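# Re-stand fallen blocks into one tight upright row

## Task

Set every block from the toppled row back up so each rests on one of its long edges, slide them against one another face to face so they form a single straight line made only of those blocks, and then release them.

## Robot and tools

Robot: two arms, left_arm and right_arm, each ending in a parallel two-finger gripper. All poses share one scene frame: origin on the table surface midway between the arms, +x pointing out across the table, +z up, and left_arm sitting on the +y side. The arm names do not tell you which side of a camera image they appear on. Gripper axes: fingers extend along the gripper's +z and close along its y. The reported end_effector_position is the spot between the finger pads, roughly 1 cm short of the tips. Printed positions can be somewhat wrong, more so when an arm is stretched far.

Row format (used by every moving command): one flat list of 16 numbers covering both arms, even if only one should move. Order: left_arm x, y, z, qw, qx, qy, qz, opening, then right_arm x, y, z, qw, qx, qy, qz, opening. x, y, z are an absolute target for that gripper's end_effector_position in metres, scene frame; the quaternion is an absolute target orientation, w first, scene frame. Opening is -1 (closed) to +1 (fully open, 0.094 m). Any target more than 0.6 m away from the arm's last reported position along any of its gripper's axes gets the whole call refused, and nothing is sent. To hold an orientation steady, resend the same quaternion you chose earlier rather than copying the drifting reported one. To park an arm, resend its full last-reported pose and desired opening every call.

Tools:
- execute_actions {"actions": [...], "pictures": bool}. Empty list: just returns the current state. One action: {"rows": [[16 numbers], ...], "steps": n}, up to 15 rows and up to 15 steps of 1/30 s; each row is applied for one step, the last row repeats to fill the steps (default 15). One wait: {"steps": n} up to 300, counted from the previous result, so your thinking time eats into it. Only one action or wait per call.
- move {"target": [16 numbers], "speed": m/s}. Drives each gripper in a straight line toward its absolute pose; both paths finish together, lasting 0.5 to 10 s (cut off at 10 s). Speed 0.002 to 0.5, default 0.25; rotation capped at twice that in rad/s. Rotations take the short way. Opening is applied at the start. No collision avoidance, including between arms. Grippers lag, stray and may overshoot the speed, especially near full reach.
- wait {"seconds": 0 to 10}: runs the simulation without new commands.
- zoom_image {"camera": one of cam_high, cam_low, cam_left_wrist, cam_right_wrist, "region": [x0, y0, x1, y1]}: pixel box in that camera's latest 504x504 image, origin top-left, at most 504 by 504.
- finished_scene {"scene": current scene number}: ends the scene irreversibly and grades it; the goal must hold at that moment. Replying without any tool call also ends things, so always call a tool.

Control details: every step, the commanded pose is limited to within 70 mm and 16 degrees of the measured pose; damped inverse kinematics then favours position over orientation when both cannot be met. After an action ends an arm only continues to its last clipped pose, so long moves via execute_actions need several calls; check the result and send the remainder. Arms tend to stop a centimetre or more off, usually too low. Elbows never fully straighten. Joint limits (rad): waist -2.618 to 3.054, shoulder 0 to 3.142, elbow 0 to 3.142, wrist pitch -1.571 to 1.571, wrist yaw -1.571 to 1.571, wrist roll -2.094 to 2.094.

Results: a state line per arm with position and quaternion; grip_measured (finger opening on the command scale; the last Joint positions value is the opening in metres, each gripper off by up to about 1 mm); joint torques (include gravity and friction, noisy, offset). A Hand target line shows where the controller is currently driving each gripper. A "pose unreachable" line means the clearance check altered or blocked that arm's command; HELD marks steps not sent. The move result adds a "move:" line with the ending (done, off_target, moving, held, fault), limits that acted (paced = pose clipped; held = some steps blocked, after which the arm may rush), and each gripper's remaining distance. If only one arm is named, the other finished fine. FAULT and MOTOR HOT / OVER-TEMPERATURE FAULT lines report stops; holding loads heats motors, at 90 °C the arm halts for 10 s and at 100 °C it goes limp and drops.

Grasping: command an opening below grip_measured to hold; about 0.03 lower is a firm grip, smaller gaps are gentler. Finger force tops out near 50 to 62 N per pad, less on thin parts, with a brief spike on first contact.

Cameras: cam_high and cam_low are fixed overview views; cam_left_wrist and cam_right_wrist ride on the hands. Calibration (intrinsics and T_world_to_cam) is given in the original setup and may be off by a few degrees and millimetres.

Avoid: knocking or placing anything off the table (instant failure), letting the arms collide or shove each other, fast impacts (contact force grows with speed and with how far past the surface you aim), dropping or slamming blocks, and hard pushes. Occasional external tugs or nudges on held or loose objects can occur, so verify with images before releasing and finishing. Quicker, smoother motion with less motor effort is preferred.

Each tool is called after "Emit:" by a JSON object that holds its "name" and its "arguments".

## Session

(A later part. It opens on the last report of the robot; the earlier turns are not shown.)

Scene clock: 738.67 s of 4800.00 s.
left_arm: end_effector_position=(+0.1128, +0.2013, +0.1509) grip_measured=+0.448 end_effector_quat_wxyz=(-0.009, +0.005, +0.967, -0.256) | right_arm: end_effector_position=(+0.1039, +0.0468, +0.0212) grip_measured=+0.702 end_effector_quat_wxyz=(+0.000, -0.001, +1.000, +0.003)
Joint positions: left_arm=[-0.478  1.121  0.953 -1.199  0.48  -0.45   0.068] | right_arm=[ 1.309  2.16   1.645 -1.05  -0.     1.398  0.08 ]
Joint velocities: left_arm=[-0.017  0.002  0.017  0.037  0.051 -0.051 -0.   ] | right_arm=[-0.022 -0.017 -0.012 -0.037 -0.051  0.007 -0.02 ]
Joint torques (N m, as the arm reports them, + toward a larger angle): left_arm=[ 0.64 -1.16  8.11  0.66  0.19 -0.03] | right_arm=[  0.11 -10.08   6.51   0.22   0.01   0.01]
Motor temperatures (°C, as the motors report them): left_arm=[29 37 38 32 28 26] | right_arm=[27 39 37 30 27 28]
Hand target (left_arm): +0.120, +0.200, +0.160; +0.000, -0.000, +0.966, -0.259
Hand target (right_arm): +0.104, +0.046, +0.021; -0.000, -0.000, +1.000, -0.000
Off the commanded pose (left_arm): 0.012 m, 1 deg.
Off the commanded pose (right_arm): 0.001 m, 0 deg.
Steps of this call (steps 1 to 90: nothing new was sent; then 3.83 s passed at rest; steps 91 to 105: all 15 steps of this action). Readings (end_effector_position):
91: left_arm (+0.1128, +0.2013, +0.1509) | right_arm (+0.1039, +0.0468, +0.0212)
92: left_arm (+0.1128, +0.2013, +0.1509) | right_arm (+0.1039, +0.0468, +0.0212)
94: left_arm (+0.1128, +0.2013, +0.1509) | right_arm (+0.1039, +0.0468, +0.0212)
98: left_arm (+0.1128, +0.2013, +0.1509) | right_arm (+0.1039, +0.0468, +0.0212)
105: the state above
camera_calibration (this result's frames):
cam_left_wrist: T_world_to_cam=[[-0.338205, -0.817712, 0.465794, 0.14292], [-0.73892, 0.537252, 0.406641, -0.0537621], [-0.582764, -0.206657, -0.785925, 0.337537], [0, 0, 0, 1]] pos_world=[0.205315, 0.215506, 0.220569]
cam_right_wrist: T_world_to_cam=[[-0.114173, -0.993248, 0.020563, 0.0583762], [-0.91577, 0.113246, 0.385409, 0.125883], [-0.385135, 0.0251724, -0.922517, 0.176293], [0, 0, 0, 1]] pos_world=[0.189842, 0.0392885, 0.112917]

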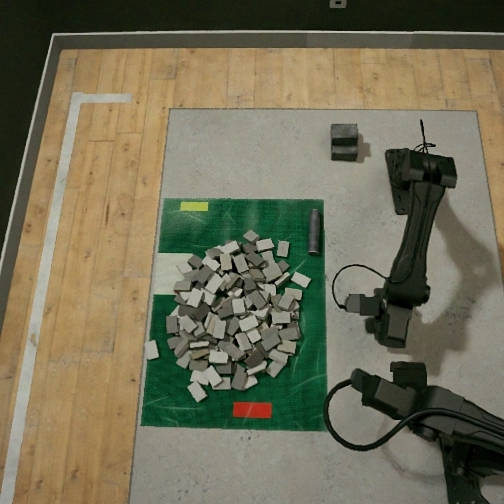

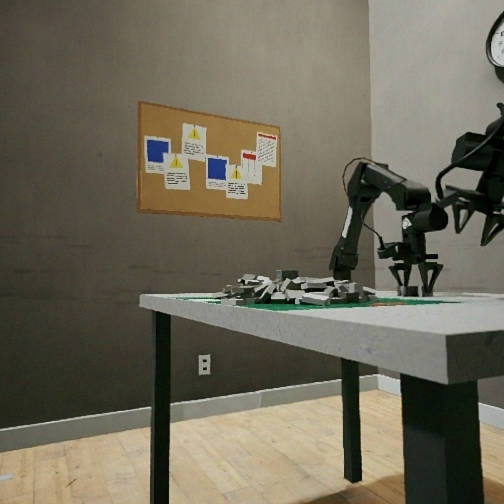

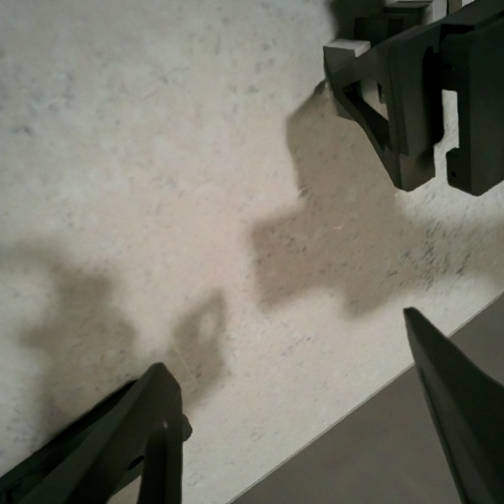

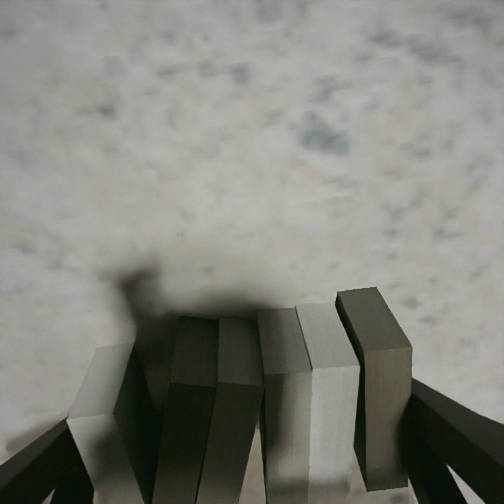

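Emit:
{"name": "execute_actions", "arguments": {"actions": [{"rows":[[0.12,0.20,0.16,0,0,0.966,-0.2588,0.45,0.104,0.046,0.021,0,0,1,0,0.67],[0.12,0.20,0.16,0,0,0.966,-0.2588,0.45,0.104,0.046,0.021,0,0,1,0,0.65],[0.12,0.20,0.16,0,0,0.966,-0.2588,0.45,0.104,0.046,0.021,0,0,1,0,0.63],[0.12,0.20,0.16,0,0,0.966,-0.2588,0.45,0.104,0.046,0.021,0,0,1,0,0.61],[0.12,0.20,0.16,0,0,0.966,-0.2588,0.45,0.104,0.046,0.021,0,0,1,0,0.59],[0.12,0.20,0.16,0,0,0.966,-0.2588,0.45,0.104,0.046,0.021,0,0,1,0,0.57],[0.12,0.20,0.16,0,0,0.966,-0.2588,0.45,0.104,0.046,0.021,0,0,1,0,0.55],[0.12,0.20,0.16,0,0,0.966,-0.2588,0.45,0.104,0.046,0.021,0,0,1,0,0.53],[0.12,0.20,0.16,0,0,0.966,-0.2588,0.45,0.104,0.046,0.021,0,0,1,0,0.51],[0.12,0.20,0.16,0,0,0.966,-0.2588,0.45,0.104,0.046,0.021,0,0,1,0,0.49],[0.12,0.20,0.16,0,0,0.966,-0.2588,0.45,0.104,0.046,0.021,0,0,1,0,0.47],[0.12,0.20,0.16,0,0,0.966,-0.2588,0.45,0.104,0.046,0.021,0,0,1,0,0.45],[0.12,0.20,0.16,0,0,0.966,-0.2588,0.45,0.104,0.046,0.021,0,0,1,0,0.43],[0.12,0.20,0.16,0,0,0.966,-0.2588,0.45,0.104,0.046,0.021,0,0,1,0,0.41],[0.12,0.20,0.16,0,0,0.966,-0.2588,0.45,0.104,0.046,0.021,0,0,1,0,0.39]],"steps":15}]}}

Scene clock: 745.33 s of 4800.00 s.
left_arm: end_effector_position=(+0.1128, +0.2013, +0.1509) grip_measured=+0.448 end_effector_quat_wxyz=(-0.009, +0.005, +0.967, -0.256) | right_arm: end_effector_position=(+0.1035, +0.0455, +0.0212) grip_measured=+0.402 end_effector_quat_wxyz=(-0.000, -0.001, +1.000, +0.000)
Joint positions: left_arm=[-0.478  1.121  0.953 -1.199  0.48  -0.45   0.068] | right_arm=[ 1.309  2.16   1.645 -1.055 -0.001  1.398  0.066]
Joint velocities: left_arm=[-0.012 -0.002 -0.012  0.051 -0.037 -0.051  0.001] | right_arm=[ 0.012 -0.032 -0.022  0.037  0.022 -0.081 -0.021]
Joint torques (N m, as the arm reports them, + toward a larger angle): left_arm=[ 0.66 -1.18  8.12  0.66  0.16 -0.02] | right_arm=[  0.05 -10.08   6.59   0.27   0.01   0.03]
Motor temperatures (°C, as the motors report them): left_arm=[29 36 38 32 28 26] | right_arm=[27 39 37 30 27 28]
Hand target (left_arm): +0.120, +0.200, +0.160; +0.000, -0.000, +0.966, -0.259
Hand target (right_arm): +0.104, +0.046, +0.021; -0.000, -0.000, +1.000, +0.000
Off the commanded pose (left_arm): 0.012 m, 1 deg.
Off the commanded pose (right_arm): 0.001 m, 0 deg.
Steps of this call (steps 1 to 90: nothing new was sent; then 3.17 s passed at rest; steps 91 to 105: all 15 steps of this action). Readings (end_effector_position):
91: left_arm (+0.1128, +0.2013, +0.1509) | right_arm (+0.1039, +0.0468, +0.0212)
92: left_arm (+0.1128, +0.2013, +0.1509) | right_arm (+0.1039, +0.0468, +0.0212)
94: left_arm (+0.1128, +0.2013, +0.1509) | right_arm (+0.1038, +0.0465, +0.0212)
98: left_arm (+0.1128, +0.2013, +0.1509) | right_arm (+0.1037, +0.0462, +0.0212)
105: the state above
camera_calibration (this result's frames):
cam_left_wrist: T_world_to_cam=[[-0.338205, -0.817712, 0.465794, 0.14292], [-0.73892, 0.537252, 0.406641, -0.0537621], [-0.582764, -0.206657, -0.785925, 0.337537], [0, 0, 0, 1]] pos_world=[0.205315, 0.215506, 0.220569]
cam_right_wrist: T_world_to_cam=[[-0.114132, -0.993129, 0.0258511, 0.0569367], [-0.915131, 0.115225, 0.38634, 0.125525], [-0.386665, 0.0204368, -0.921994, 0.176547], [0, 0, 0, 1]] pos_world=[0.189634, 0.0384738, 0.112808]

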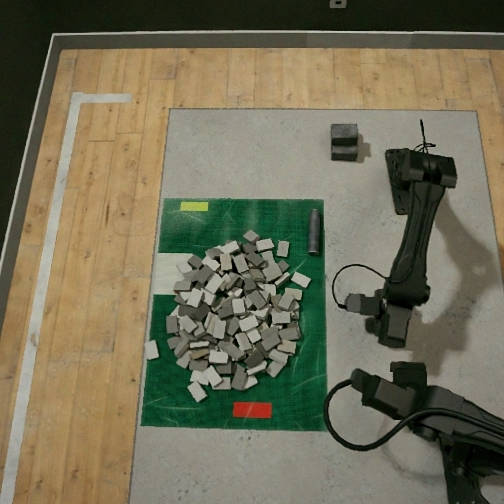

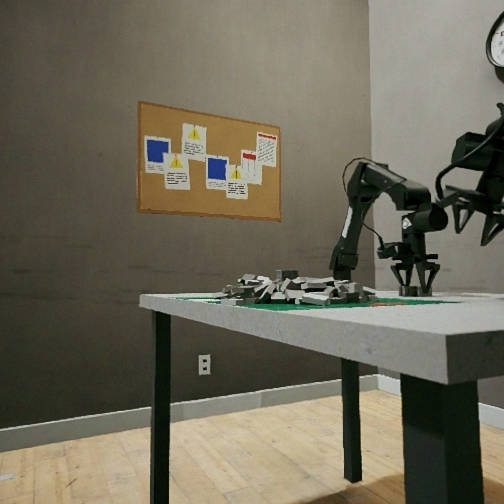

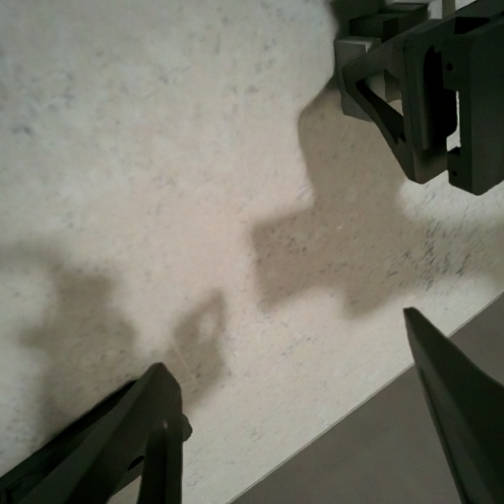

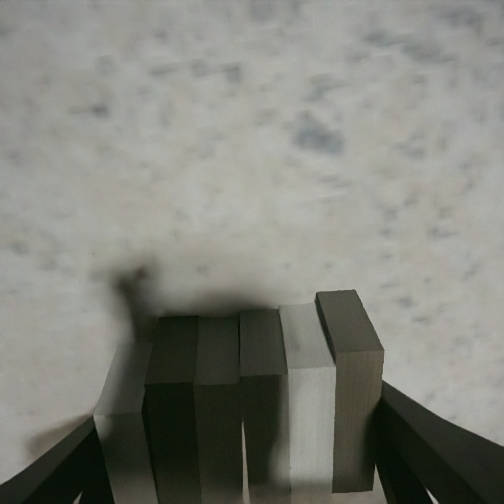

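Nearly closed up. Finish the squeeze gently.

Emit:
{"name": "execute_actions", "arguments": {"actions": [{"rows":[[0.12,0.20,0.16,0,0,0.966,-0.2588,0.45,0.104,0.046,0.021,0,0,1,0,0.385],[0.12,0.20,0.16,0,0,0.966,-0.2588,0.45,0.104,0.046,0.021,0,0,1,0,0.375],[0.12,0.20,0.16,0,0,0.966,-0.2588,0.45,0.104,0.046,0.021,0,0,1,0,0.365],[0.12,0.20,0.16,0,0,0.966,-0.2588,0.45,0.104,0.046,0.021,0,0,1,0,0.355],[0.12,0.20,0.16,0,0,0.966,-0.2588,0.45,0.104,0.046,0.021,0,0,1,0,0.345],[0.12,0.20,0.16,0,0,0.966,-0.2588,0.45,0.104,0.046,0.021,0,0,1,0,0.335],[0.12,0.20,0.16,0,0,0.966,-0.2588,0.45,0.104,0.046,0.021,0,0,1,0,0.325],[0.12,0.20,0.16,0,0,0.966,-0.2588,0.45,0.104,0.046,0.021,0,0,1,0,0.315],[0.12,0.20,0.16,0,0,0.966,-0.2588,0.45,0.104,0.046,0.021,0,0,1,0,0.31]],"steps":15}]}}

Scene clock: 750.03 s of 4800.00 s.
left_arm: end_effector_position=(+0.1128, +0.2013, +0.1509) grip_measured=+0.448 end_effector_quat_wxyz=(-0.009, +0.005, +0.967, -0.256) | right_arm: end_effector_position=(+0.1035, +0.0454, +0.0212) grip_measured=+0.326 end_effector_quat_wxyz=(-0.001, -0.001, +1.000, +0.000)
Joint positions: left_arm=[-0.478  1.121  0.953 -1.199  0.48  -0.45   0.068] | right_arm=[ 1.309  2.16   1.645 -1.055 -0.001  1.398  0.062]
Joint velocities: left_arm=[ 0.002 -0.012  0.012  0.022 -0.051  0.022 -0.   ] | right_arm=[ 0.007  0.012 -0.017 -0.095 -0.007  0.037 -0.001]
Joint torques (N m, as the arm reports them, + toward a larger angle): left_arm=[ 0.66 -1.2   8.07  0.66  0.19 -0.02] | right_arm=[  0.01 -10.11   6.58   0.27   0.01  -0.01]
Motor temperatures (°C, as the motors report them): left_arm=[29 36 38 32 28 26] | right_arm=[27 39 37 30 27 28]
Hand target (left_arm): +0.120, +0.200, +0.160; +0.000, -0.000, +0.966, -0.259
Hand target (right_arm): +0.104, +0.046, +0.021; +0.000, -0.000, +1.000, +0.000
Off the commanded pose (left_arm): 0.012 m, 1 deg.
Off the commanded pose (right_arm): 0.001 m, 0 deg.
Steps of this call (steps 1 to 90: nothing new was sent; then 1.20 s passed at rest; steps 91 to 105: all 15 steps of this action). Readings (end_effector_position):
91: left_arm (+0.1128, +0.2013, +0.1509) | right_arm (+0.1035, +0.0455, +0.0212)
92: left_arm (+0.1128, +0.2013, +0.1509) | right_arm (+0.1035, +0.0455, +0.0212)
94: left_arm (+0.1128, +0.2013, +0.1509) | right_arm (+0.1035, +0.0454, +0.0212)
98: left_arm (+0.1128, +0.2013, +0.1509) | right_arm (+0.1035, +0.0454, +0.0212)
105: the state above
camera_calibration (this result's frames):
cam_left_wrist: T_world_to_cam=[[-0.338205, -0.817712, 0.465794, 0.14292], [-0.73892, 0.537252, 0.406641, -0.0537621], [-0.582764, -0.206657, -0.785925, 0.337537], [0, 0, 0, 1]] pos_world=[0.205315, 0.215506, 0.220569]
cam_right_wrist: T_world_to_cam=[[-0.114131, -0.993119, 0.0262318, 0.0568333], [-0.915106, 0.11537, 0.386356, 0.125511], [-0.386724, 0.0200902, -0.921977, 0.176564], [0, 0, 0, 1]] pos_world=[0.189624, 0.0384148, 0.112805]

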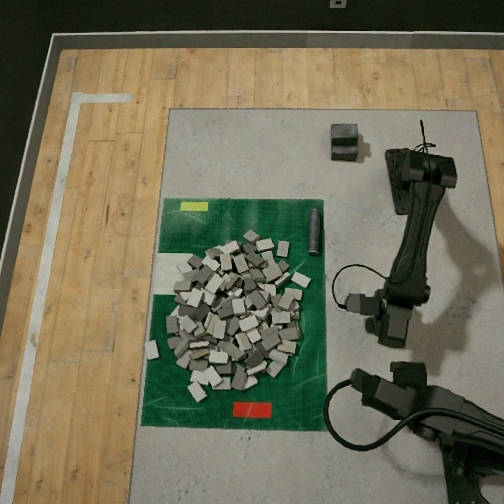

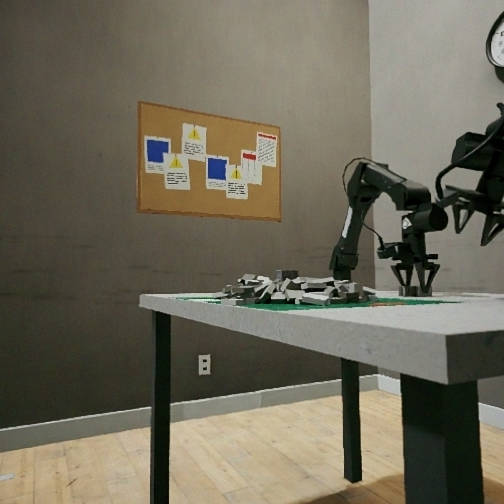

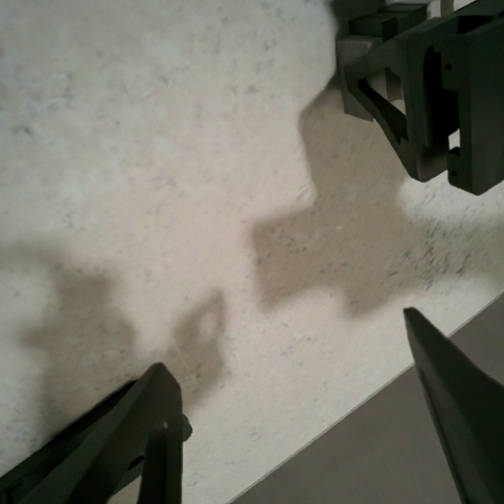

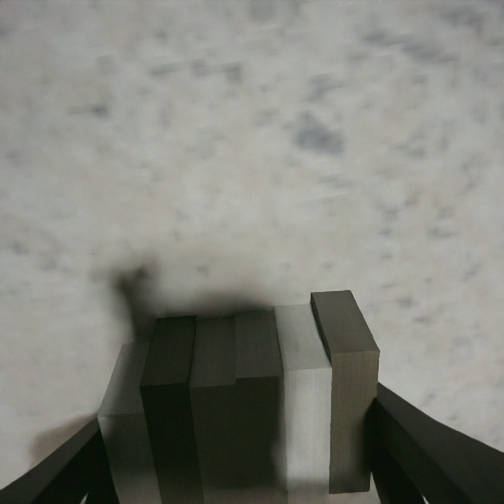

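Emit:
{"name": "execute_actions", "arguments": {"actions": [{"rows":[[0.12,0.20,0.16,0,0,0.966,-0.2588,0.45,0.104,0.0455,0.021,0,0,1,0,0.32],[0.12,0.20,0.16,0,0,0.966,-0.2588,0.45,0.104,0.0455,0.021,0,0,1,0,0.33],[0.12,0.20,0.16,0,0,0.966,-0.2588,0.45,0.104,0.0455,0.021,0,0,1,0,0.34],[0.12,0.20,0.16,0,0,0.966,-0.2588,0.45,0.104,0.0455,0.021,0,0,1,0,0.35],[0.12,0.20,0.16,0,0,0.966,-0.2588,0.45,0.104,0.0455,0.021,0,0,1,0,0.36],[0.12,0.20,0.16,0,0,0.966,-0.2588,0.45,0.104,0.0455,0.021,0,0,1,0,0.38],[0.12,0.20,0.16,0,0,0.966,-0.2588,0.45,0.104,0.0455,0.021,0,0,1,0,0.40],[0.12,0.20,0.16,0,0,0.966,-0.2588,0.45,0.104,0.0455,0.021,0,0,1,0,0.43],[0.12,0.20,0.16,0,0,0.966,-0.2588,0.45,0.104,0.0455,0.021,0,0,1,0,0.46],[0.12,0.20,0.16,0,0,0.966,-0.2588,0.45,0.104,0.0455,0.021,0,0,1,0,0.49],[0.12,0.20,0.16,0,0,0.966,-0.2588,0.45,0.104,0.0455,0.021,0,0,1,0,0.52],[0.12,0.20,0.16,0,0,0.966,-0.2588,0.45,0.104,0.0455,0.021,0,0,1,0,0.55]],"steps":15}], "pictures": false}}

Emit:
{"name": "move", "arguments": {"target": [0.12,0.20,0.16,0,0,0.966,-0.2588,0.45, 0.104,0.040,0.095,0,0,1,0,0.55], "speed": 0.06}}

Scene clock: 760.53 s of 4800.00 s.
left_arm: end_effector_position=(+0.1128, +0.2013, +0.1509) grip_measured=+0.448 end_effector_quat_wxyz=(-0.009, +0.005, +0.967, -0.256) | right_arm: end_effector_position=(+0.1035, +0.0454, +0.0212) grip_measured=+0.548 end_effector_quat_wxyz=(-0.001, -0.001, +1.000, +0.000)
Joint positions: left_arm=[-0.478  1.121  0.953 -1.199  0.48  -0.45   0.068] | right_arm=[ 1.309  2.16   1.645 -1.055 -0.001  1.398  0.073]
Joint velocities: left_arm=[ 0.002 -0.007  0.007 -0.066  0.022 -0.081  0.   ] | right_arm=[ 0.002 -0.002 -0.012 -0.051 -0.066 -0.007  0.001]
Joint torques (N m, as the arm reports them, + toward a larger angle): left_arm=[ 0.64 -1.16  8.13  0.66  0.18 -0.03] | right_arm=[  0.02 -10.26   6.36   0.28   0.03   0.01]
Motor temperatures (°C, as the motors report them): left_arm=[29 36 38 32 28 26] | right_arm=[27 39 37 30 27 28]
Hand target (left_arm): +0.120, +0.200, +0.160; +0.000, -0.000, +0.966, -0.259
Hand target (right_arm): +0.104, +0.045, +0.021; -0.000, -0.000, +1.000, -0.000
Off the commanded pose (left_arm): 0.012 m, 1 deg.
Off the commanded pose (right_arm): 0.001 m, 0 deg.
Steps of this call (steps 1 to 90: nothing new was sent; then 7.00 s passed at rest; steps 91 to 105: all 15 steps of this action). Readings (end_effector_position):
91: left_arm (+0.1128, +0.2013, +0.1509) | right_arm (+0.1035, +0.0454, +0.0212)
92: left_arm (+0.1128, +0.2013, +0.1509) | right_arm (+0.1035, +0.0454, +0.0212)
94: left_arm (+0.1128, +0.2013, +0.1509) | right_arm (+0.1035, +0.0454, +0.0212)
98: left_arm (+0.1128, +0.2013, +0.1509) | right_arm (+0.1035, +0.0454, +0.0212)
105: the state above

Scene clock: 762.50 s of 4800.00 s.
left_arm: end_effector_position=(+0.1128, +0.2013, +0.1509) grip_measured=+0.448 end_effector_quat_wxyz=(-0.009, +0.005, +0.967, -0.256) | right_arm: end_effector_position=(+0.1017, +0.0349, +0.0748) grip_measured=+0.548 end_effector_quat_wxyz=(-0.004, -0.001, +1.000, -0.022)
Joint positions: left_arm=[-0.478  1.121  0.953 -1.199  0.48  -0.45   0.068] | right_arm=[ 1.309  2.123  1.801 -1.293 -0.001  1.398  0.073]
Joint velocities: left_arm=[-0.012  0.002  0.017 -0.007 -0.007  0.037 -0.   ] | right_arm=[-0.007  0.017 -0.017 -0.022  0.007 -0.007 -0.001]
Joint torques (N m, as the arm reports them, + toward a larger angle): left_arm=[ 0.63 -1.16  8.08  0.64  0.2   0.  ] | right_arm=[ -0.09 -12.54   9.17   0.03   0.01  -0.01]
Motor temperatures (°C, as the motors report them): left_arm=[29 36 38 32 28 26] | right_arm=[27 40 37 30 27 28]
Hand target (left_arm): +0.120, +0.200, +0.160; +0.000, -0.000, +0.966, -0.259
Hand target (right_arm): +0.104, +0.040, +0.095; +0.000, +0.000, +1.000, +0.000
Off the commanded pose (left_arm): 0.012 m, 1 deg.
Off the commanded pose (right_arm): 0.021 m, 3 deg.
move: off_target (left_arm, right_arm)
camera_calibration (this result's frames):
cam_left_wrist: T_world_to_cam=[[-0.338205, -0.817712, 0.465794, 0.14292], [-0.73892, 0.537252, 0.406641, -0.0537621], [-0.582764, -0.206657, -0.785925, 0.337537], [0, 0, 0, 1]] pos_world=[0.205315, 0.215506, 0.220569]
cam_right_wrist: T_world_to_cam=[[-0.113768, -0.991013, 0.070358, 0.0413728], [-0.912198, 0.132254, 0.387819, 0.10336], [-0.393639, -0.0200592, -0.919046, 0.227389], [0, 0, 0, 1]] pos_world=[0.188501, 0.0318925, 0.165985]

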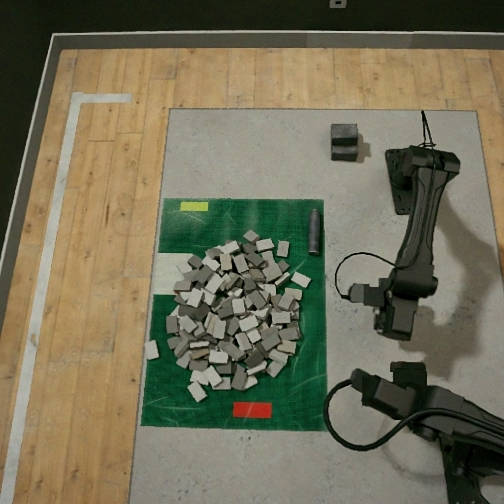

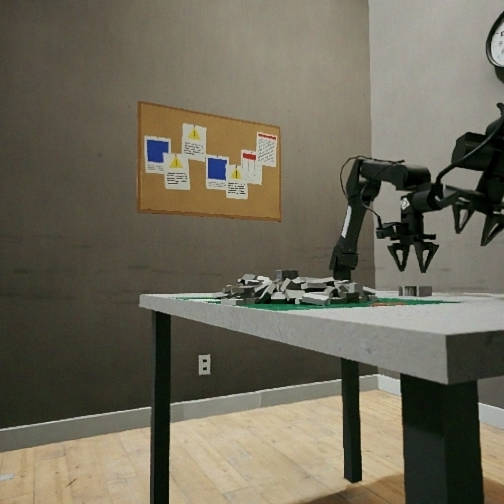

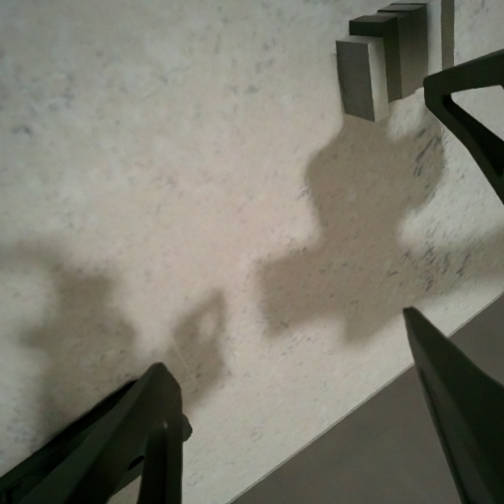

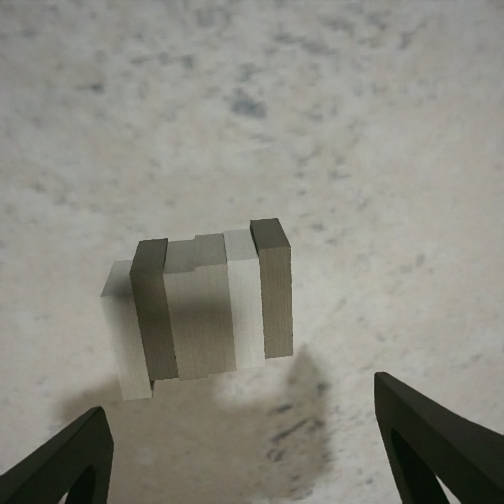

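Emit:
{"name": "move", "arguments": {"target": [0.12,0.20,0.16,0,0,0.966,-0.2588,0.45, 0.102,0.035,0.075,0.3536,-0.6124,0.6124,0.3536,0.5], "speed": 0.2}}

Scene clock: 778.83 s of 4800.00 s.
left_arm: end_effector_position=(+0.1128, +0.2013, +0.1509) grip_measured=+0.448 end_effector_quat_wxyz=(-0.009, +0.005, +0.967, -0.256) | right_arm: end_effector_position=(+0.1001, +0.0368, +0.0816) grip_measured=+0.502 end_effector_quat_wxyz=(+0.355, -0.604, +0.621, +0.352)
Joint positions: left_arm=[-0.478  1.121  0.953 -1.199  0.48  -0.45   0.068] | right_arm=[ 1.222  1.522  0.512  0.473 -0.208 -0.112  0.071]
Joint velocities: left_arm=[-0.007  0.002 -0.007 -0.066 -0.022 -0.007 -0.001] | right_arm=[ 0.007 -0.007  0.012  0.066 -0.022 -0.066  0.   ]
Joint torques (N m, as the arm reports them, + toward a larger angle): left_arm=[ 0.62 -1.19  8.1   0.65  0.2   0.01] | right_arm=[-0.72 -4.52  5.18  1.93 -0.11 -0.1 ]
Motor temperatures (°C, as the motors report them): left_arm=[29 36 38 31 28 26] | right_arm=[27 41 38 30 27 28]
Hand target (left_arm): +0.120, +0.200, +0.160; +0.000, -0.000, +0.966, -0.259
Hand target (right_arm): +0.102, +0.035, +0.078; -0.356, +0.606, -0.618, -0.351
Off the commanded pose (left_arm): 0.012 m, 1 deg.
Off the commanded pose (right_arm): 0.007 m, 1 deg.
After step 90, 8.10 s passed at rest.
move: off_target (left_arm)
camera_calibration (this result's frames):
cam_left_wrist: T_world_to_cam=[[-0.338205, -0.817712, 0.465794, 0.14292], [-0.73892, 0.537252, 0.406641, -0.0537621], [-0.582764, -0.206657, -0.785925, 0.337537], [0, 0, 0, 1]] pos_world=[0.205315, 0.215506, 0.220569]
cam_right_wrist: T_world_to_cam=[[0.989962, -0.103286, -0.0964688, -0.0869653], [-0.140605, -0.78882, -0.598325, 0.136126], [-0.0142978, 0.605883, -0.795425, 0.161886], [0, 0, 0, 1]] pos_world=[0.107547, 0.000312994, 0.201826]

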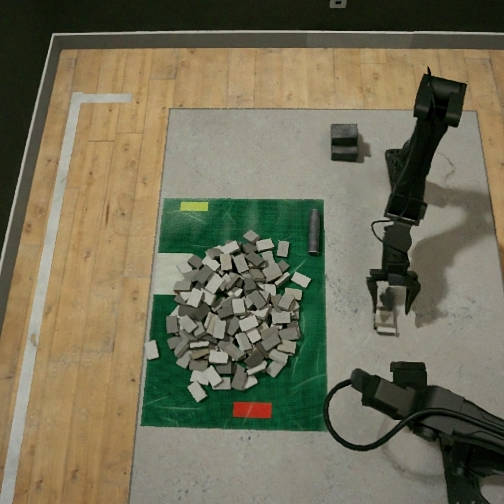

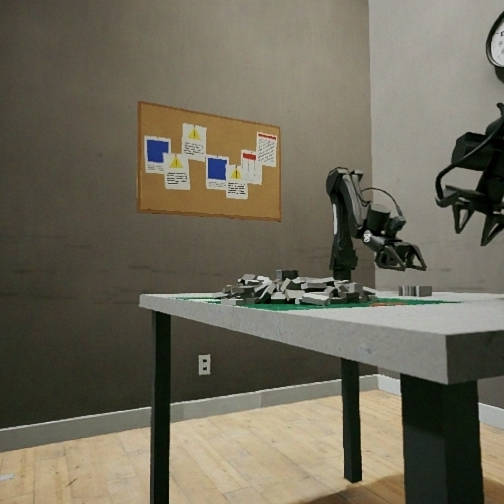

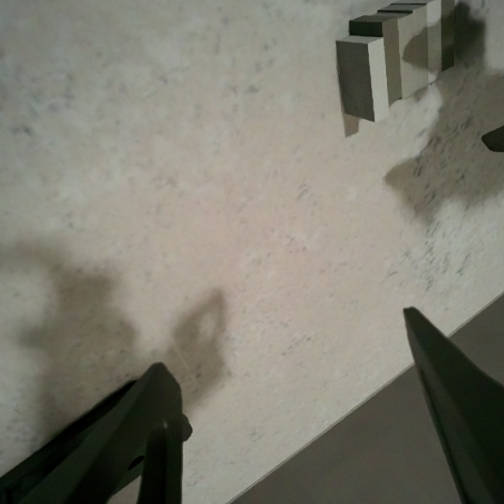

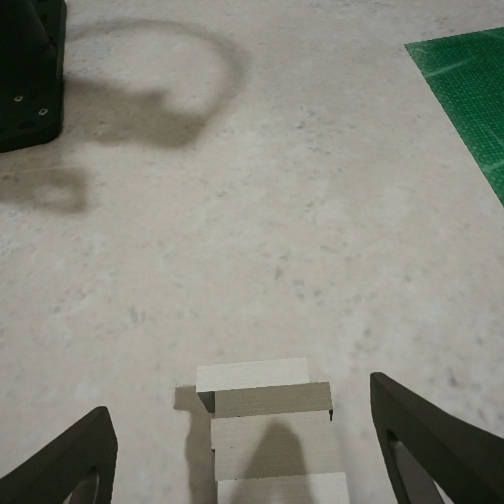

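Emit:
{"name": "move", "arguments": {"target": [0.12,0.20,0.16,0,0,0.966,-0.2588,0.45, 0.109,0.052,0.045,0.3536,-0.6124,0.6124,0.3536,0.5], "speed": 0.05}}

Scene clock: 788.17 s of 4800.00 s.
left_arm: end_effector_position=(+0.1128, +0.2013, +0.1509) grip_measured=+0.448 end_effector_quat_wxyz=(-0.009, +0.005, +0.967, -0.256) | right_arm: end_effector_position=(+0.1046, +0.0463, +0.0389) grip_measured=+0.502 end_effector_quat_wxyz=(+0.342, -0.614, +0.620, +0.348)
Joint positions: left_arm=[-0.478  1.121  0.953 -1.199  0.48  -0.45   0.068] | right_arm=[ 1.205  1.731  0.512  0.65  -0.237 -0.134  0.071]
Joint velocities: left_arm=[-0.017 -0.012 -0.012 -0.037  0.081  0.007  0.   ] | right_arm=[-0.002  0.007 -0.002  0.022 -0.051  0.022 -0.   ]
Joint torques (N m, as the arm reports them, + toward a larger angle): left_arm=[ 0.66 -1.12  8.1   0.64  0.16 -0.03] | right_arm=[-0.73 -5.6   6.38  1.94 -0.12 -0.12]
Motor temperatures (°C, as the motors report them): left_arm=[29 35 38 31 28 26] | right_arm=[27 38 37 32 27 28]
Hand target (left_arm): +0.120, +0.200, +0.160; +0.000, -0.000, +0.966, -0.259
Hand target (right_arm): +0.109, +0.052, +0.045; -0.354, +0.612, -0.612, -0.353
Off the commanded pose (left_arm): 0.012 m, 1 deg.
Off the commanded pose (right_arm): 0.009 m, 2 deg.
After step 90, 4.97 s passed at rest.
move: off_target (left_arm)
camera_calibration (this result's frames):
cam_left_wrist: T_world_to_cam=[[-0.338205, -0.817712, 0.465794, 0.14292], [-0.73892, 0.537252, 0.406641, -0.0537621], [-0.582764, -0.206657, -0.785925, 0.337537], [0, 0, 0, 1]] pos_world=[0.205315, 0.215506, 0.220569]
cam_right_wrist: T_world_to_cam=[[0.991379, -0.0871753, -0.0978198, -0.0954284], [-0.12786, -0.806807, -0.576813, 0.117353], [-0.0286378, 0.584348, -0.810998, 0.125373], [0, 0, 0, 1]] pos_world=[0.113201, 0.0131005, 0.160034]

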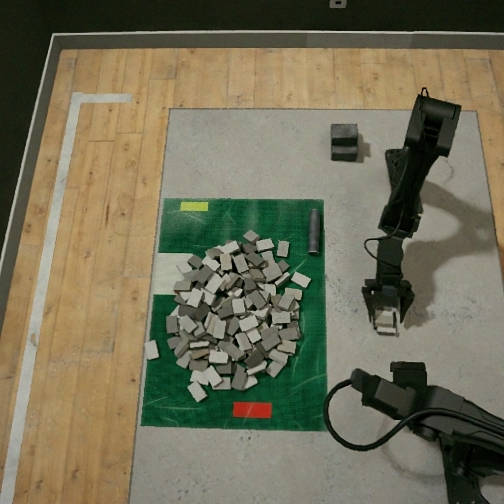

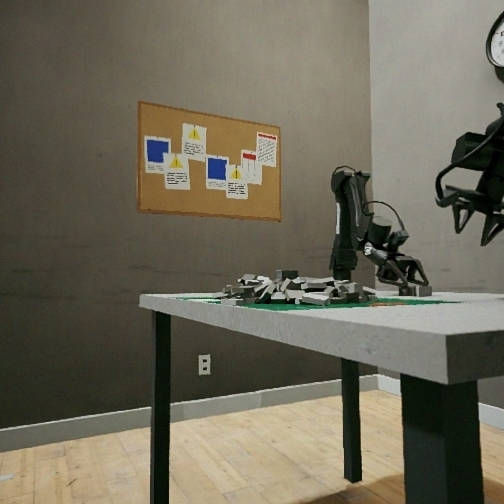

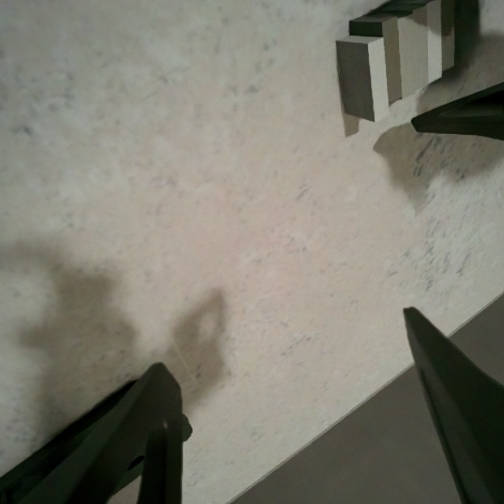

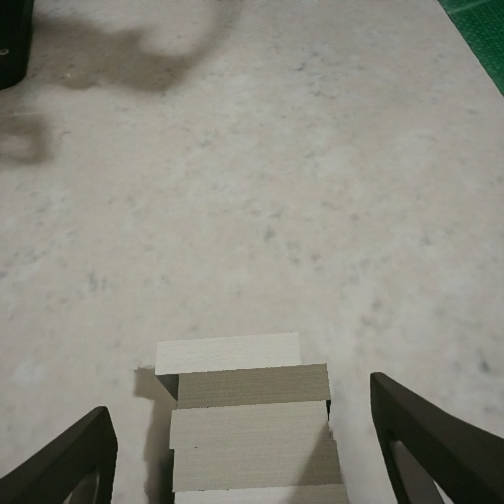

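Emit:
{"name": "zoom_image", "arguments": {"camera": "cam_right_wrist", "region": [80, 320, 420, 504]}}

Region (80, 320, 420, 504) of cam_right_wrist's 504x504 image, scaled by 1.482, with more detail than that image has; it fills the top 273 rows of this view, and the rest is white.

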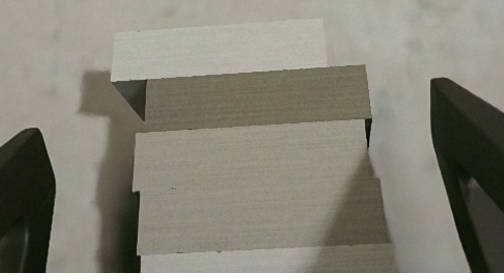

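Emit:
{"name": "move", "arguments": {"target": [0.12,0.20,0.16,0,0,0.966,-0.2588,0.45, 0.111,0.064,0.032,0.3648,-0.5923,0.6319,0.3420,0.5], "speed": 0.02}}

Scene clock: 816.43 s of 4800.00 s.
left_arm: end_effector_position=(+0.1128, +0.2013, +0.1509) grip_measured=+0.448 end_effector_quat_wxyz=(-0.009, +0.005, +0.967, -0.256) | right_arm: end_effector_position=(+0.1104, +0.0484, +0.0197) grip_measured=+0.502 end_effector_quat_wxyz=(+0.348, -0.600, +0.641, +0.329)
Joint positions: left_arm=[-0.478  1.121  0.953 -1.199  0.48  -0.45   0.068] | right_arm=[ 1.225  1.814  0.512  0.722 -0.162 -0.1    0.071]
Joint velocities: left_arm=[-0.002 -0.002 -0.007 -0.037 -0.051  0.037 -0.001] | right_arm=[ 0.002  0.012  0.007  0.066 -0.066 -0.007 -0.001]
Joint torques (N m, as the arm reports them, + toward a larger angle): left_arm=[ 0.61 -1.24  8.09  0.65  0.18 -0.02] | right_arm=[ 0.78 -5.81  7.82  1.91 -0.01  0.11]
Motor temperatures (°C, as the motors report them): left_arm=[29 35 39 31 28 26] | right_arm=[27 36 37 35 27 28]
Hand target (left_arm): +0.120, +0.200, +0.160; +0.000, -0.000, +0.966, -0.259
Hand target (right_arm): +0.111, +0.063, +0.032; -0.364, +0.592, -0.632, -0.342
Off the commanded pose (left_arm): 0.012 m, 1 deg.
Off the commanded pose (right_arm): 0.020 m, 3 deg.
After step 90, 23.33 s passed at rest.
move: off_target (left_arm, right_arm)
camera_calibration (this result's frames):
cam_left_wrist: T_world_to_cam=[[-0.338205, -0.817712, 0.465794, 0.14292], [-0.73892, 0.537252, 0.406641, -0.0537621], [-0.582764, -0.206657, -0.785925, 0.337537], [0, 0, 0, 1]] pos_world=[0.205315, 0.215506, 0.220569]
cam_right_wrist: T_world_to_cam=[[0.984874, -0.149315, -0.0879122, -0.099309], [-0.172818, -0.809693, -0.560831, 0.113502], [0.0125587, 0.56754, -0.82325, 0.10521], [0, 0, 0, 1]] pos_world=[0.116101, 0.0173627, 0.141539]

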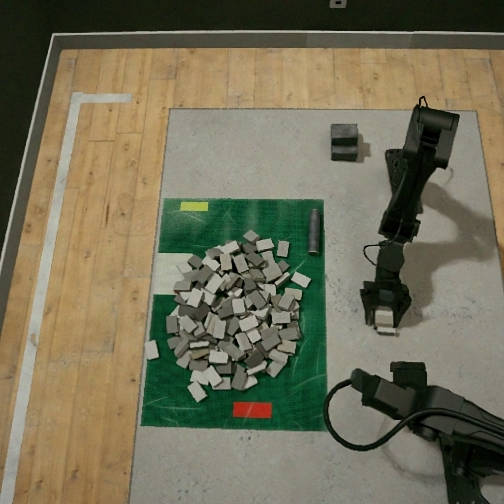

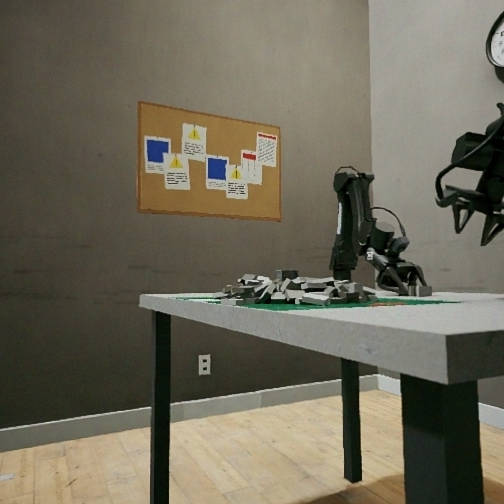

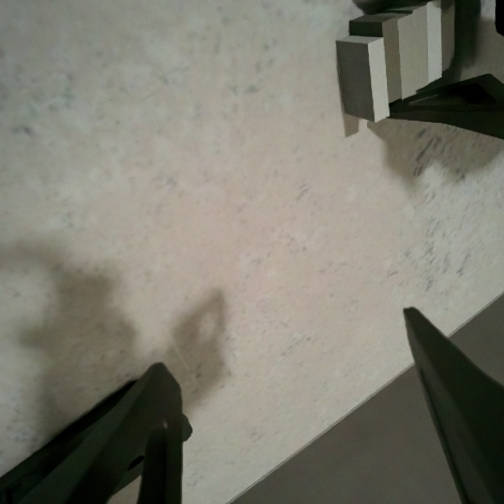

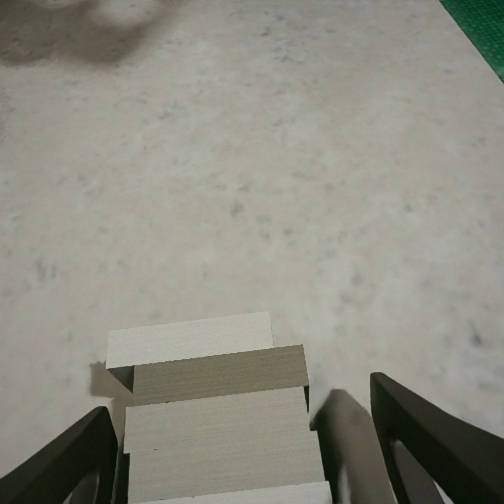

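Emit:
{"name": "move", "arguments": {"target": [0.12,0.20,0.16,0,0,0.966,-0.2588,0.45, 0.105,0.070,0.042,0.3648,-0.5923,0.6319,0.3420,0.5], "speed": 0.03}}

Scene clock: 822.43 s of 4800.00 s.
left_arm: end_effector_position=(+0.1128, +0.2013, +0.1509) grip_measured=+0.448 end_effector_quat_wxyz=(-0.009, +0.005, +0.967, -0.256) | right_arm: end_effector_position=(+0.1056, +0.0579, +0.0255) grip_measured=+0.502 end_effector_quat_wxyz=(+0.352, -0.599, +0.639, +0.331)
Joint positions: left_arm=[-0.478  1.121  0.953 -1.199  0.48  -0.45   0.068] | right_arm=[ 1.251  1.814  0.543  0.702 -0.139 -0.087  0.071]
Joint velocities: left_arm=[ 0.007 -0.002 -0.022  0.007 -0.081  0.022 -0.001] | right_arm=[-0.017  0.007 -0.012 -0.081 -0.007 -0.022 -0.   ]
Joint torques (N m, as the arm reports them, + toward a larger angle): left_arm=[ 0.69 -1.18  8.09  0.65  0.18 -0.01] | right_arm=[ 0.84 -8.31  7.73  1.6   0.    0.08]
Motor temperatures (°C, as the motors report them): left_arm=[29 35 39 31 28 26] | right_arm=[27 36 37 36 27 28]
Hand target (left_arm): +0.120, +0.200, +0.160; +0.000, -0.000, +0.966, -0.259
Hand target (right_arm): +0.105, +0.069, +0.042; -0.365, +0.592, -0.632, -0.343
Off the commanded pose (left_arm): 0.012 m, 1 deg.
Off the commanded pose (right_arm): 0.020 m, 2 deg.
After step 90, 1.70 s passed at rest.
move: off_target (left_arm, right_arm)
camera_calibration (this result's frames):
cam_left_wrist: T_world_to_cam=[[-0.338205, -0.817712, 0.465794, 0.14292], [-0.73892, 0.537252, 0.406641, -0.0537621], [-0.582764, -0.206657, -0.785925, 0.337537], [0, 0, 0, 1]] pos_world=[0.205315, 0.215506, 0.220569]
cam_right_wrist: T_world_to_cam=[[0.985109, -0.148843, -0.08606, -0.0927381], [-0.171249, -0.804854, -0.568229, 0.123343], [0.0153113, 0.574505, -0.818358, 0.103919], [0, 0, 0, 1]] pos_world=[0.110888, 0.0257674, 0.147149]

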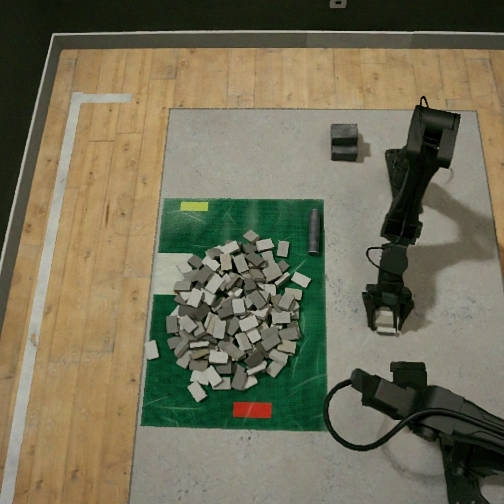

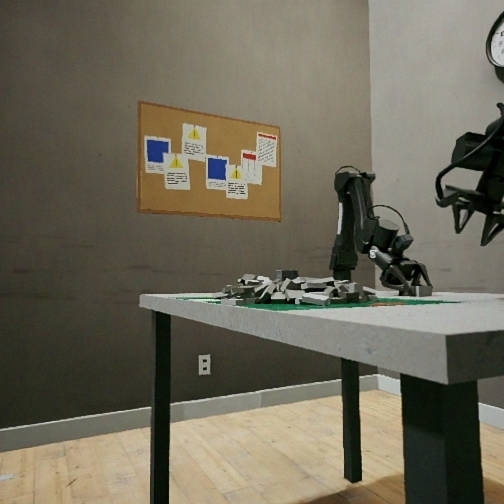

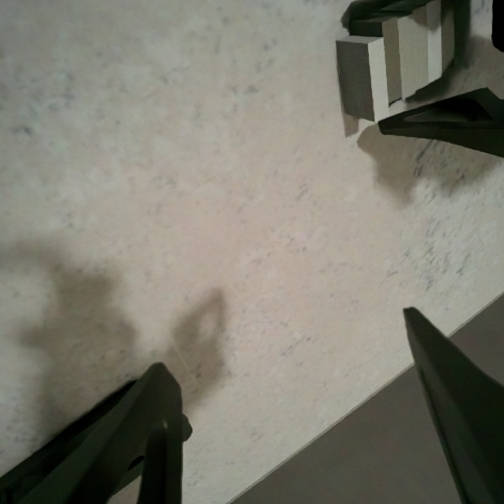

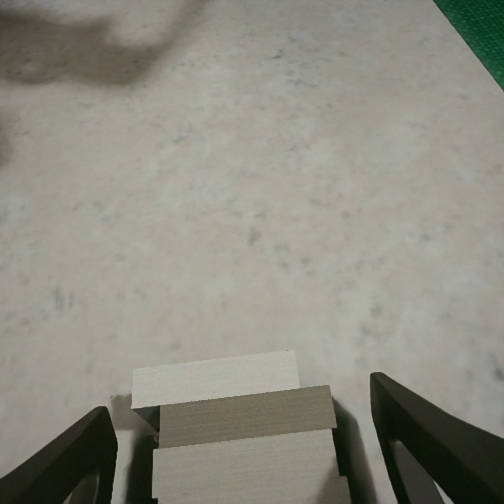

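Emit:
{"name": "move", "arguments": {"target": [0.12,0.20,0.16,0,0,0.966,-0.2588,0.45, 0.105,0.080,0.042,0.3648,-0.5923,0.6319,0.3420,0.5], "speed": 0.02}}

Scene clock: 827.63 s of 4800.00 s.
left_arm: end_effector_position=(+0.1128, +0.2013, +0.1509) grip_measured=+0.448 end_effector_quat_wxyz=(-0.009, +0.005, +0.967, -0.256) | right_arm: end_effector_position=(+0.1068, +0.0701, +0.0367) grip_measured=+0.502 end_effector_quat_wxyz=(+0.362, -0.595, +0.634, +0.337)
Joint positions: left_arm=[-0.478  1.121  0.953 -1.199  0.48  -0.45   0.068] | right_arm=[ 1.258  1.814  0.584  0.689 -0.132 -0.083  0.071]
Joint velocities: left_arm=[-0.002  0.017 -0.027  0.022 -0.066 -0.007  0.001] | right_arm=[-0.017 -0.007  0.012 -0.081  0.066  0.007  0.   ]
Joint torques (N m, as the arm reports them, + toward a larger angle): left_arm=[ 0.63 -1.16  8.07  0.66  0.2  -0.02] | right_arm=[ 0.87 -6.12  7.99  1.65  0.01  0.08]
Motor temperatures (°C, as the motors report them): left_arm=[29 35 39 31 28 26] | right_arm=[27 36 38 35 27 28]
Hand target (left_arm): +0.120, +0.200, +0.160; +0.000, -0.000, +0.966, -0.259
Hand target (right_arm): +0.105, +0.080, +0.042; -0.365, +0.592, -0.632, -0.342
Off the commanded pose (left_arm): 0.012 m, 1 deg.
Off the commanded pose (right_arm): 0.011 m, 1 deg.
After step 90, 0.53 s passed at rest.
move: off_target (left_arm, right_arm)
camera_calibration (this result's frames):
cam_left_wrist: T_world_to_cam=[[-0.338205, -0.817712, 0.465794, 0.14292], [-0.73892, 0.537252, 0.406641, -0.0537621], [-0.582764, -0.206657, -0.785925, 0.337537], [0, 0, 0, 1]] pos_world=[0.205315, 0.215506, 0.220569]
cam_right_wrist: T_world_to_cam=[[0.985453, -0.14819, -0.0832024, -0.0913038], [-0.168541, -0.789248, -0.590493, 0.139222], [0.0218378, 0.595925, -0.802743, 0.103202], [0, 0, 0, 1]] pos_world=[0.111186, 0.0348494, 0.157458]

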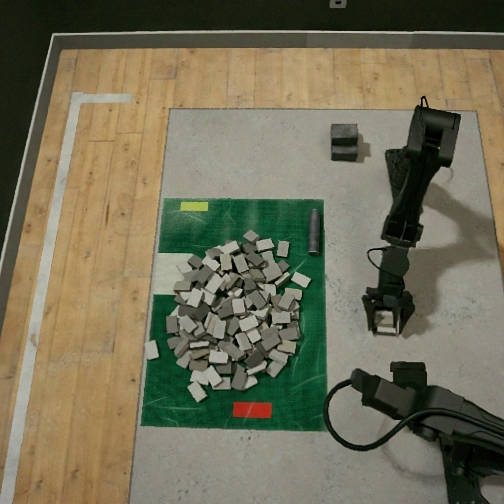

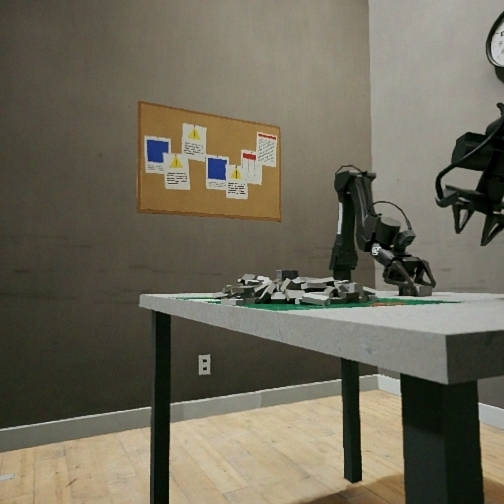

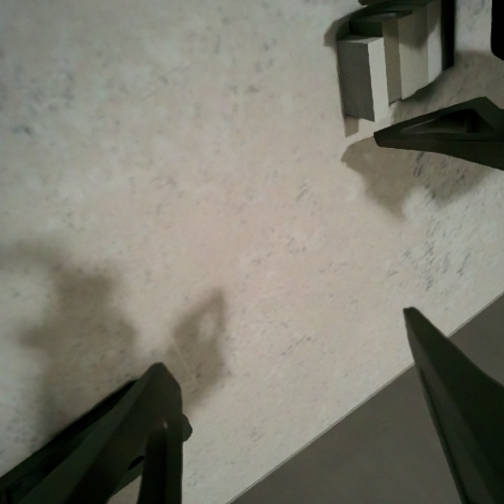

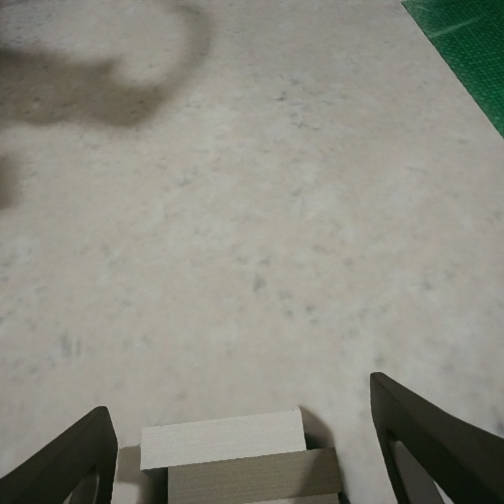

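Emit:
{"name": "move", "arguments": {"target": [0.12,0.20,0.16,0,0,0.966,-0.2588,0.45, 0.1055,0.076,0.030,0.3648,-0.5923,0.6319,0.3420,0.5], "speed": 0.015}}

Scene clock: 834.33 s of 4800.00 s.
left_arm: end_effector_position=(+0.1128, +0.2013, +0.1509) grip_measured=+0.448 end_effector_quat_wxyz=(-0.009, +0.005, +0.967, -0.256) | right_arm: end_effector_position=(+0.1069, +0.0703, +0.0254) grip_measured=+0.502 end_effector_quat_wxyz=(+0.358, -0.596, +0.637, +0.334)
Joint positions: left_arm=[-0.478  1.121  0.953 -1.199  0.48  -0.45   0.068] | right_arm=[ 1.258  1.857  0.584  0.719 -0.131 -0.083  0.071]
Joint velocities: left_arm=[-0.017 -0.002 -0.007  0.125 -0.007  0.007 -0.   ] | right_arm=[-0.007  0.007  0.007  0.022 -0.051 -0.007  0.001]
Joint torques (N m, as the arm reports them, + toward a larger angle): left_arm=[ 0.61 -1.17  8.14  0.65  0.17 -0.02] | right_arm=[ 0.52 -6.46  5.84  1.92  0.    0.03]
Motor temperatures (°C, as the motors report them): left_arm=[29 34 39 31 28 26] | right_arm=[27 36 38 36 27 28]
Hand target (left_arm): +0.120, +0.200, +0.160; +0.000, -0.000, +0.966, -0.259
Hand target (right_arm): +0.105, +0.076, +0.030; -0.365, +0.592, -0.632, -0.342
Off the commanded pose (left_arm): 0.012 m, 1 deg.
Off the commanded pose (right_arm): 0.008 m, 1 deg.
After step 90, 2.70 s passed at rest.
move: off_target (left_arm)
camera_calibration (this result's frames):
cam_left_wrist: T_world_to_cam=[[-0.338205, -0.817712, 0.465794, 0.14292], [-0.73892, 0.537252, 0.406641, -0.0537621], [-0.582764, -0.206657, -0.785925, 0.337537], [0, 0, 0, 1]] pos_world=[0.205315, 0.215506, 0.220569]
cam_right_wrist: T_world_to_cam=[[0.985132, -0.149735, -0.0842272, -0.0921543], [-0.170653, -0.796361, -0.580247, 0.133111], [0.0198081, 0.585994, -0.810073, 0.0951376], [0, 0, 0, 1]] pos_world=[0.111615, 0.0364556, 0.146544]

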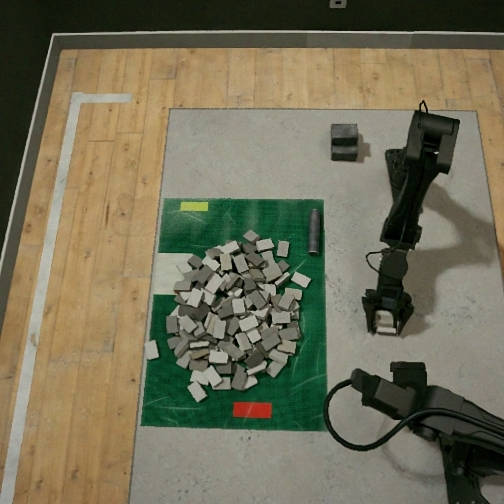

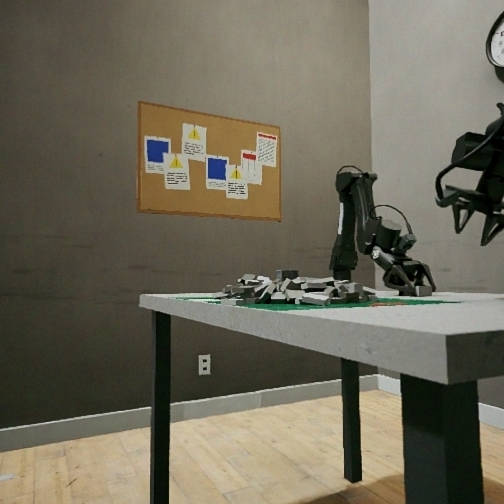

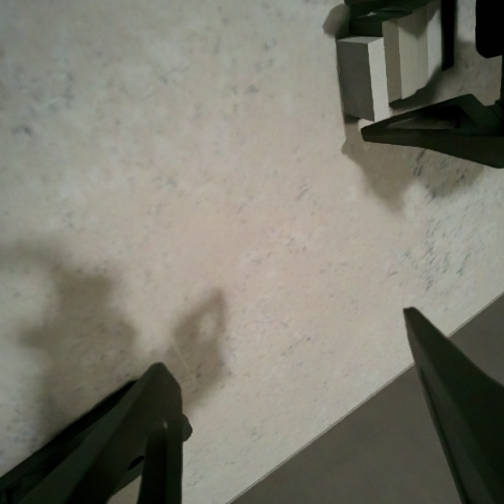

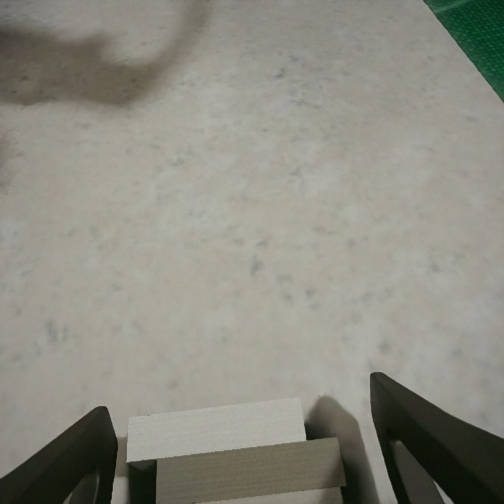

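Emit:
{"name": "zoom_image", "arguments": {"camera": "cam_low", "region": [370, 240, 470, 310]}}

Region (370, 240, 470, 310) of cam_low's 504x504 image, scaled by 5.040, with more detail than that image has; it fills the top 353 rows of this view, and the rest is white.

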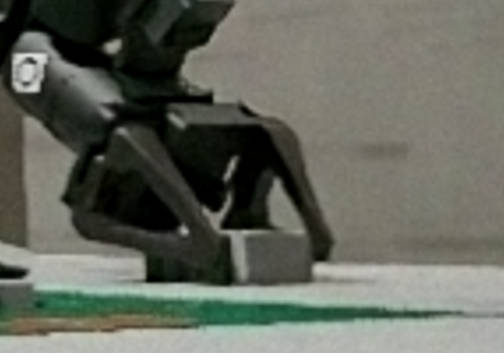

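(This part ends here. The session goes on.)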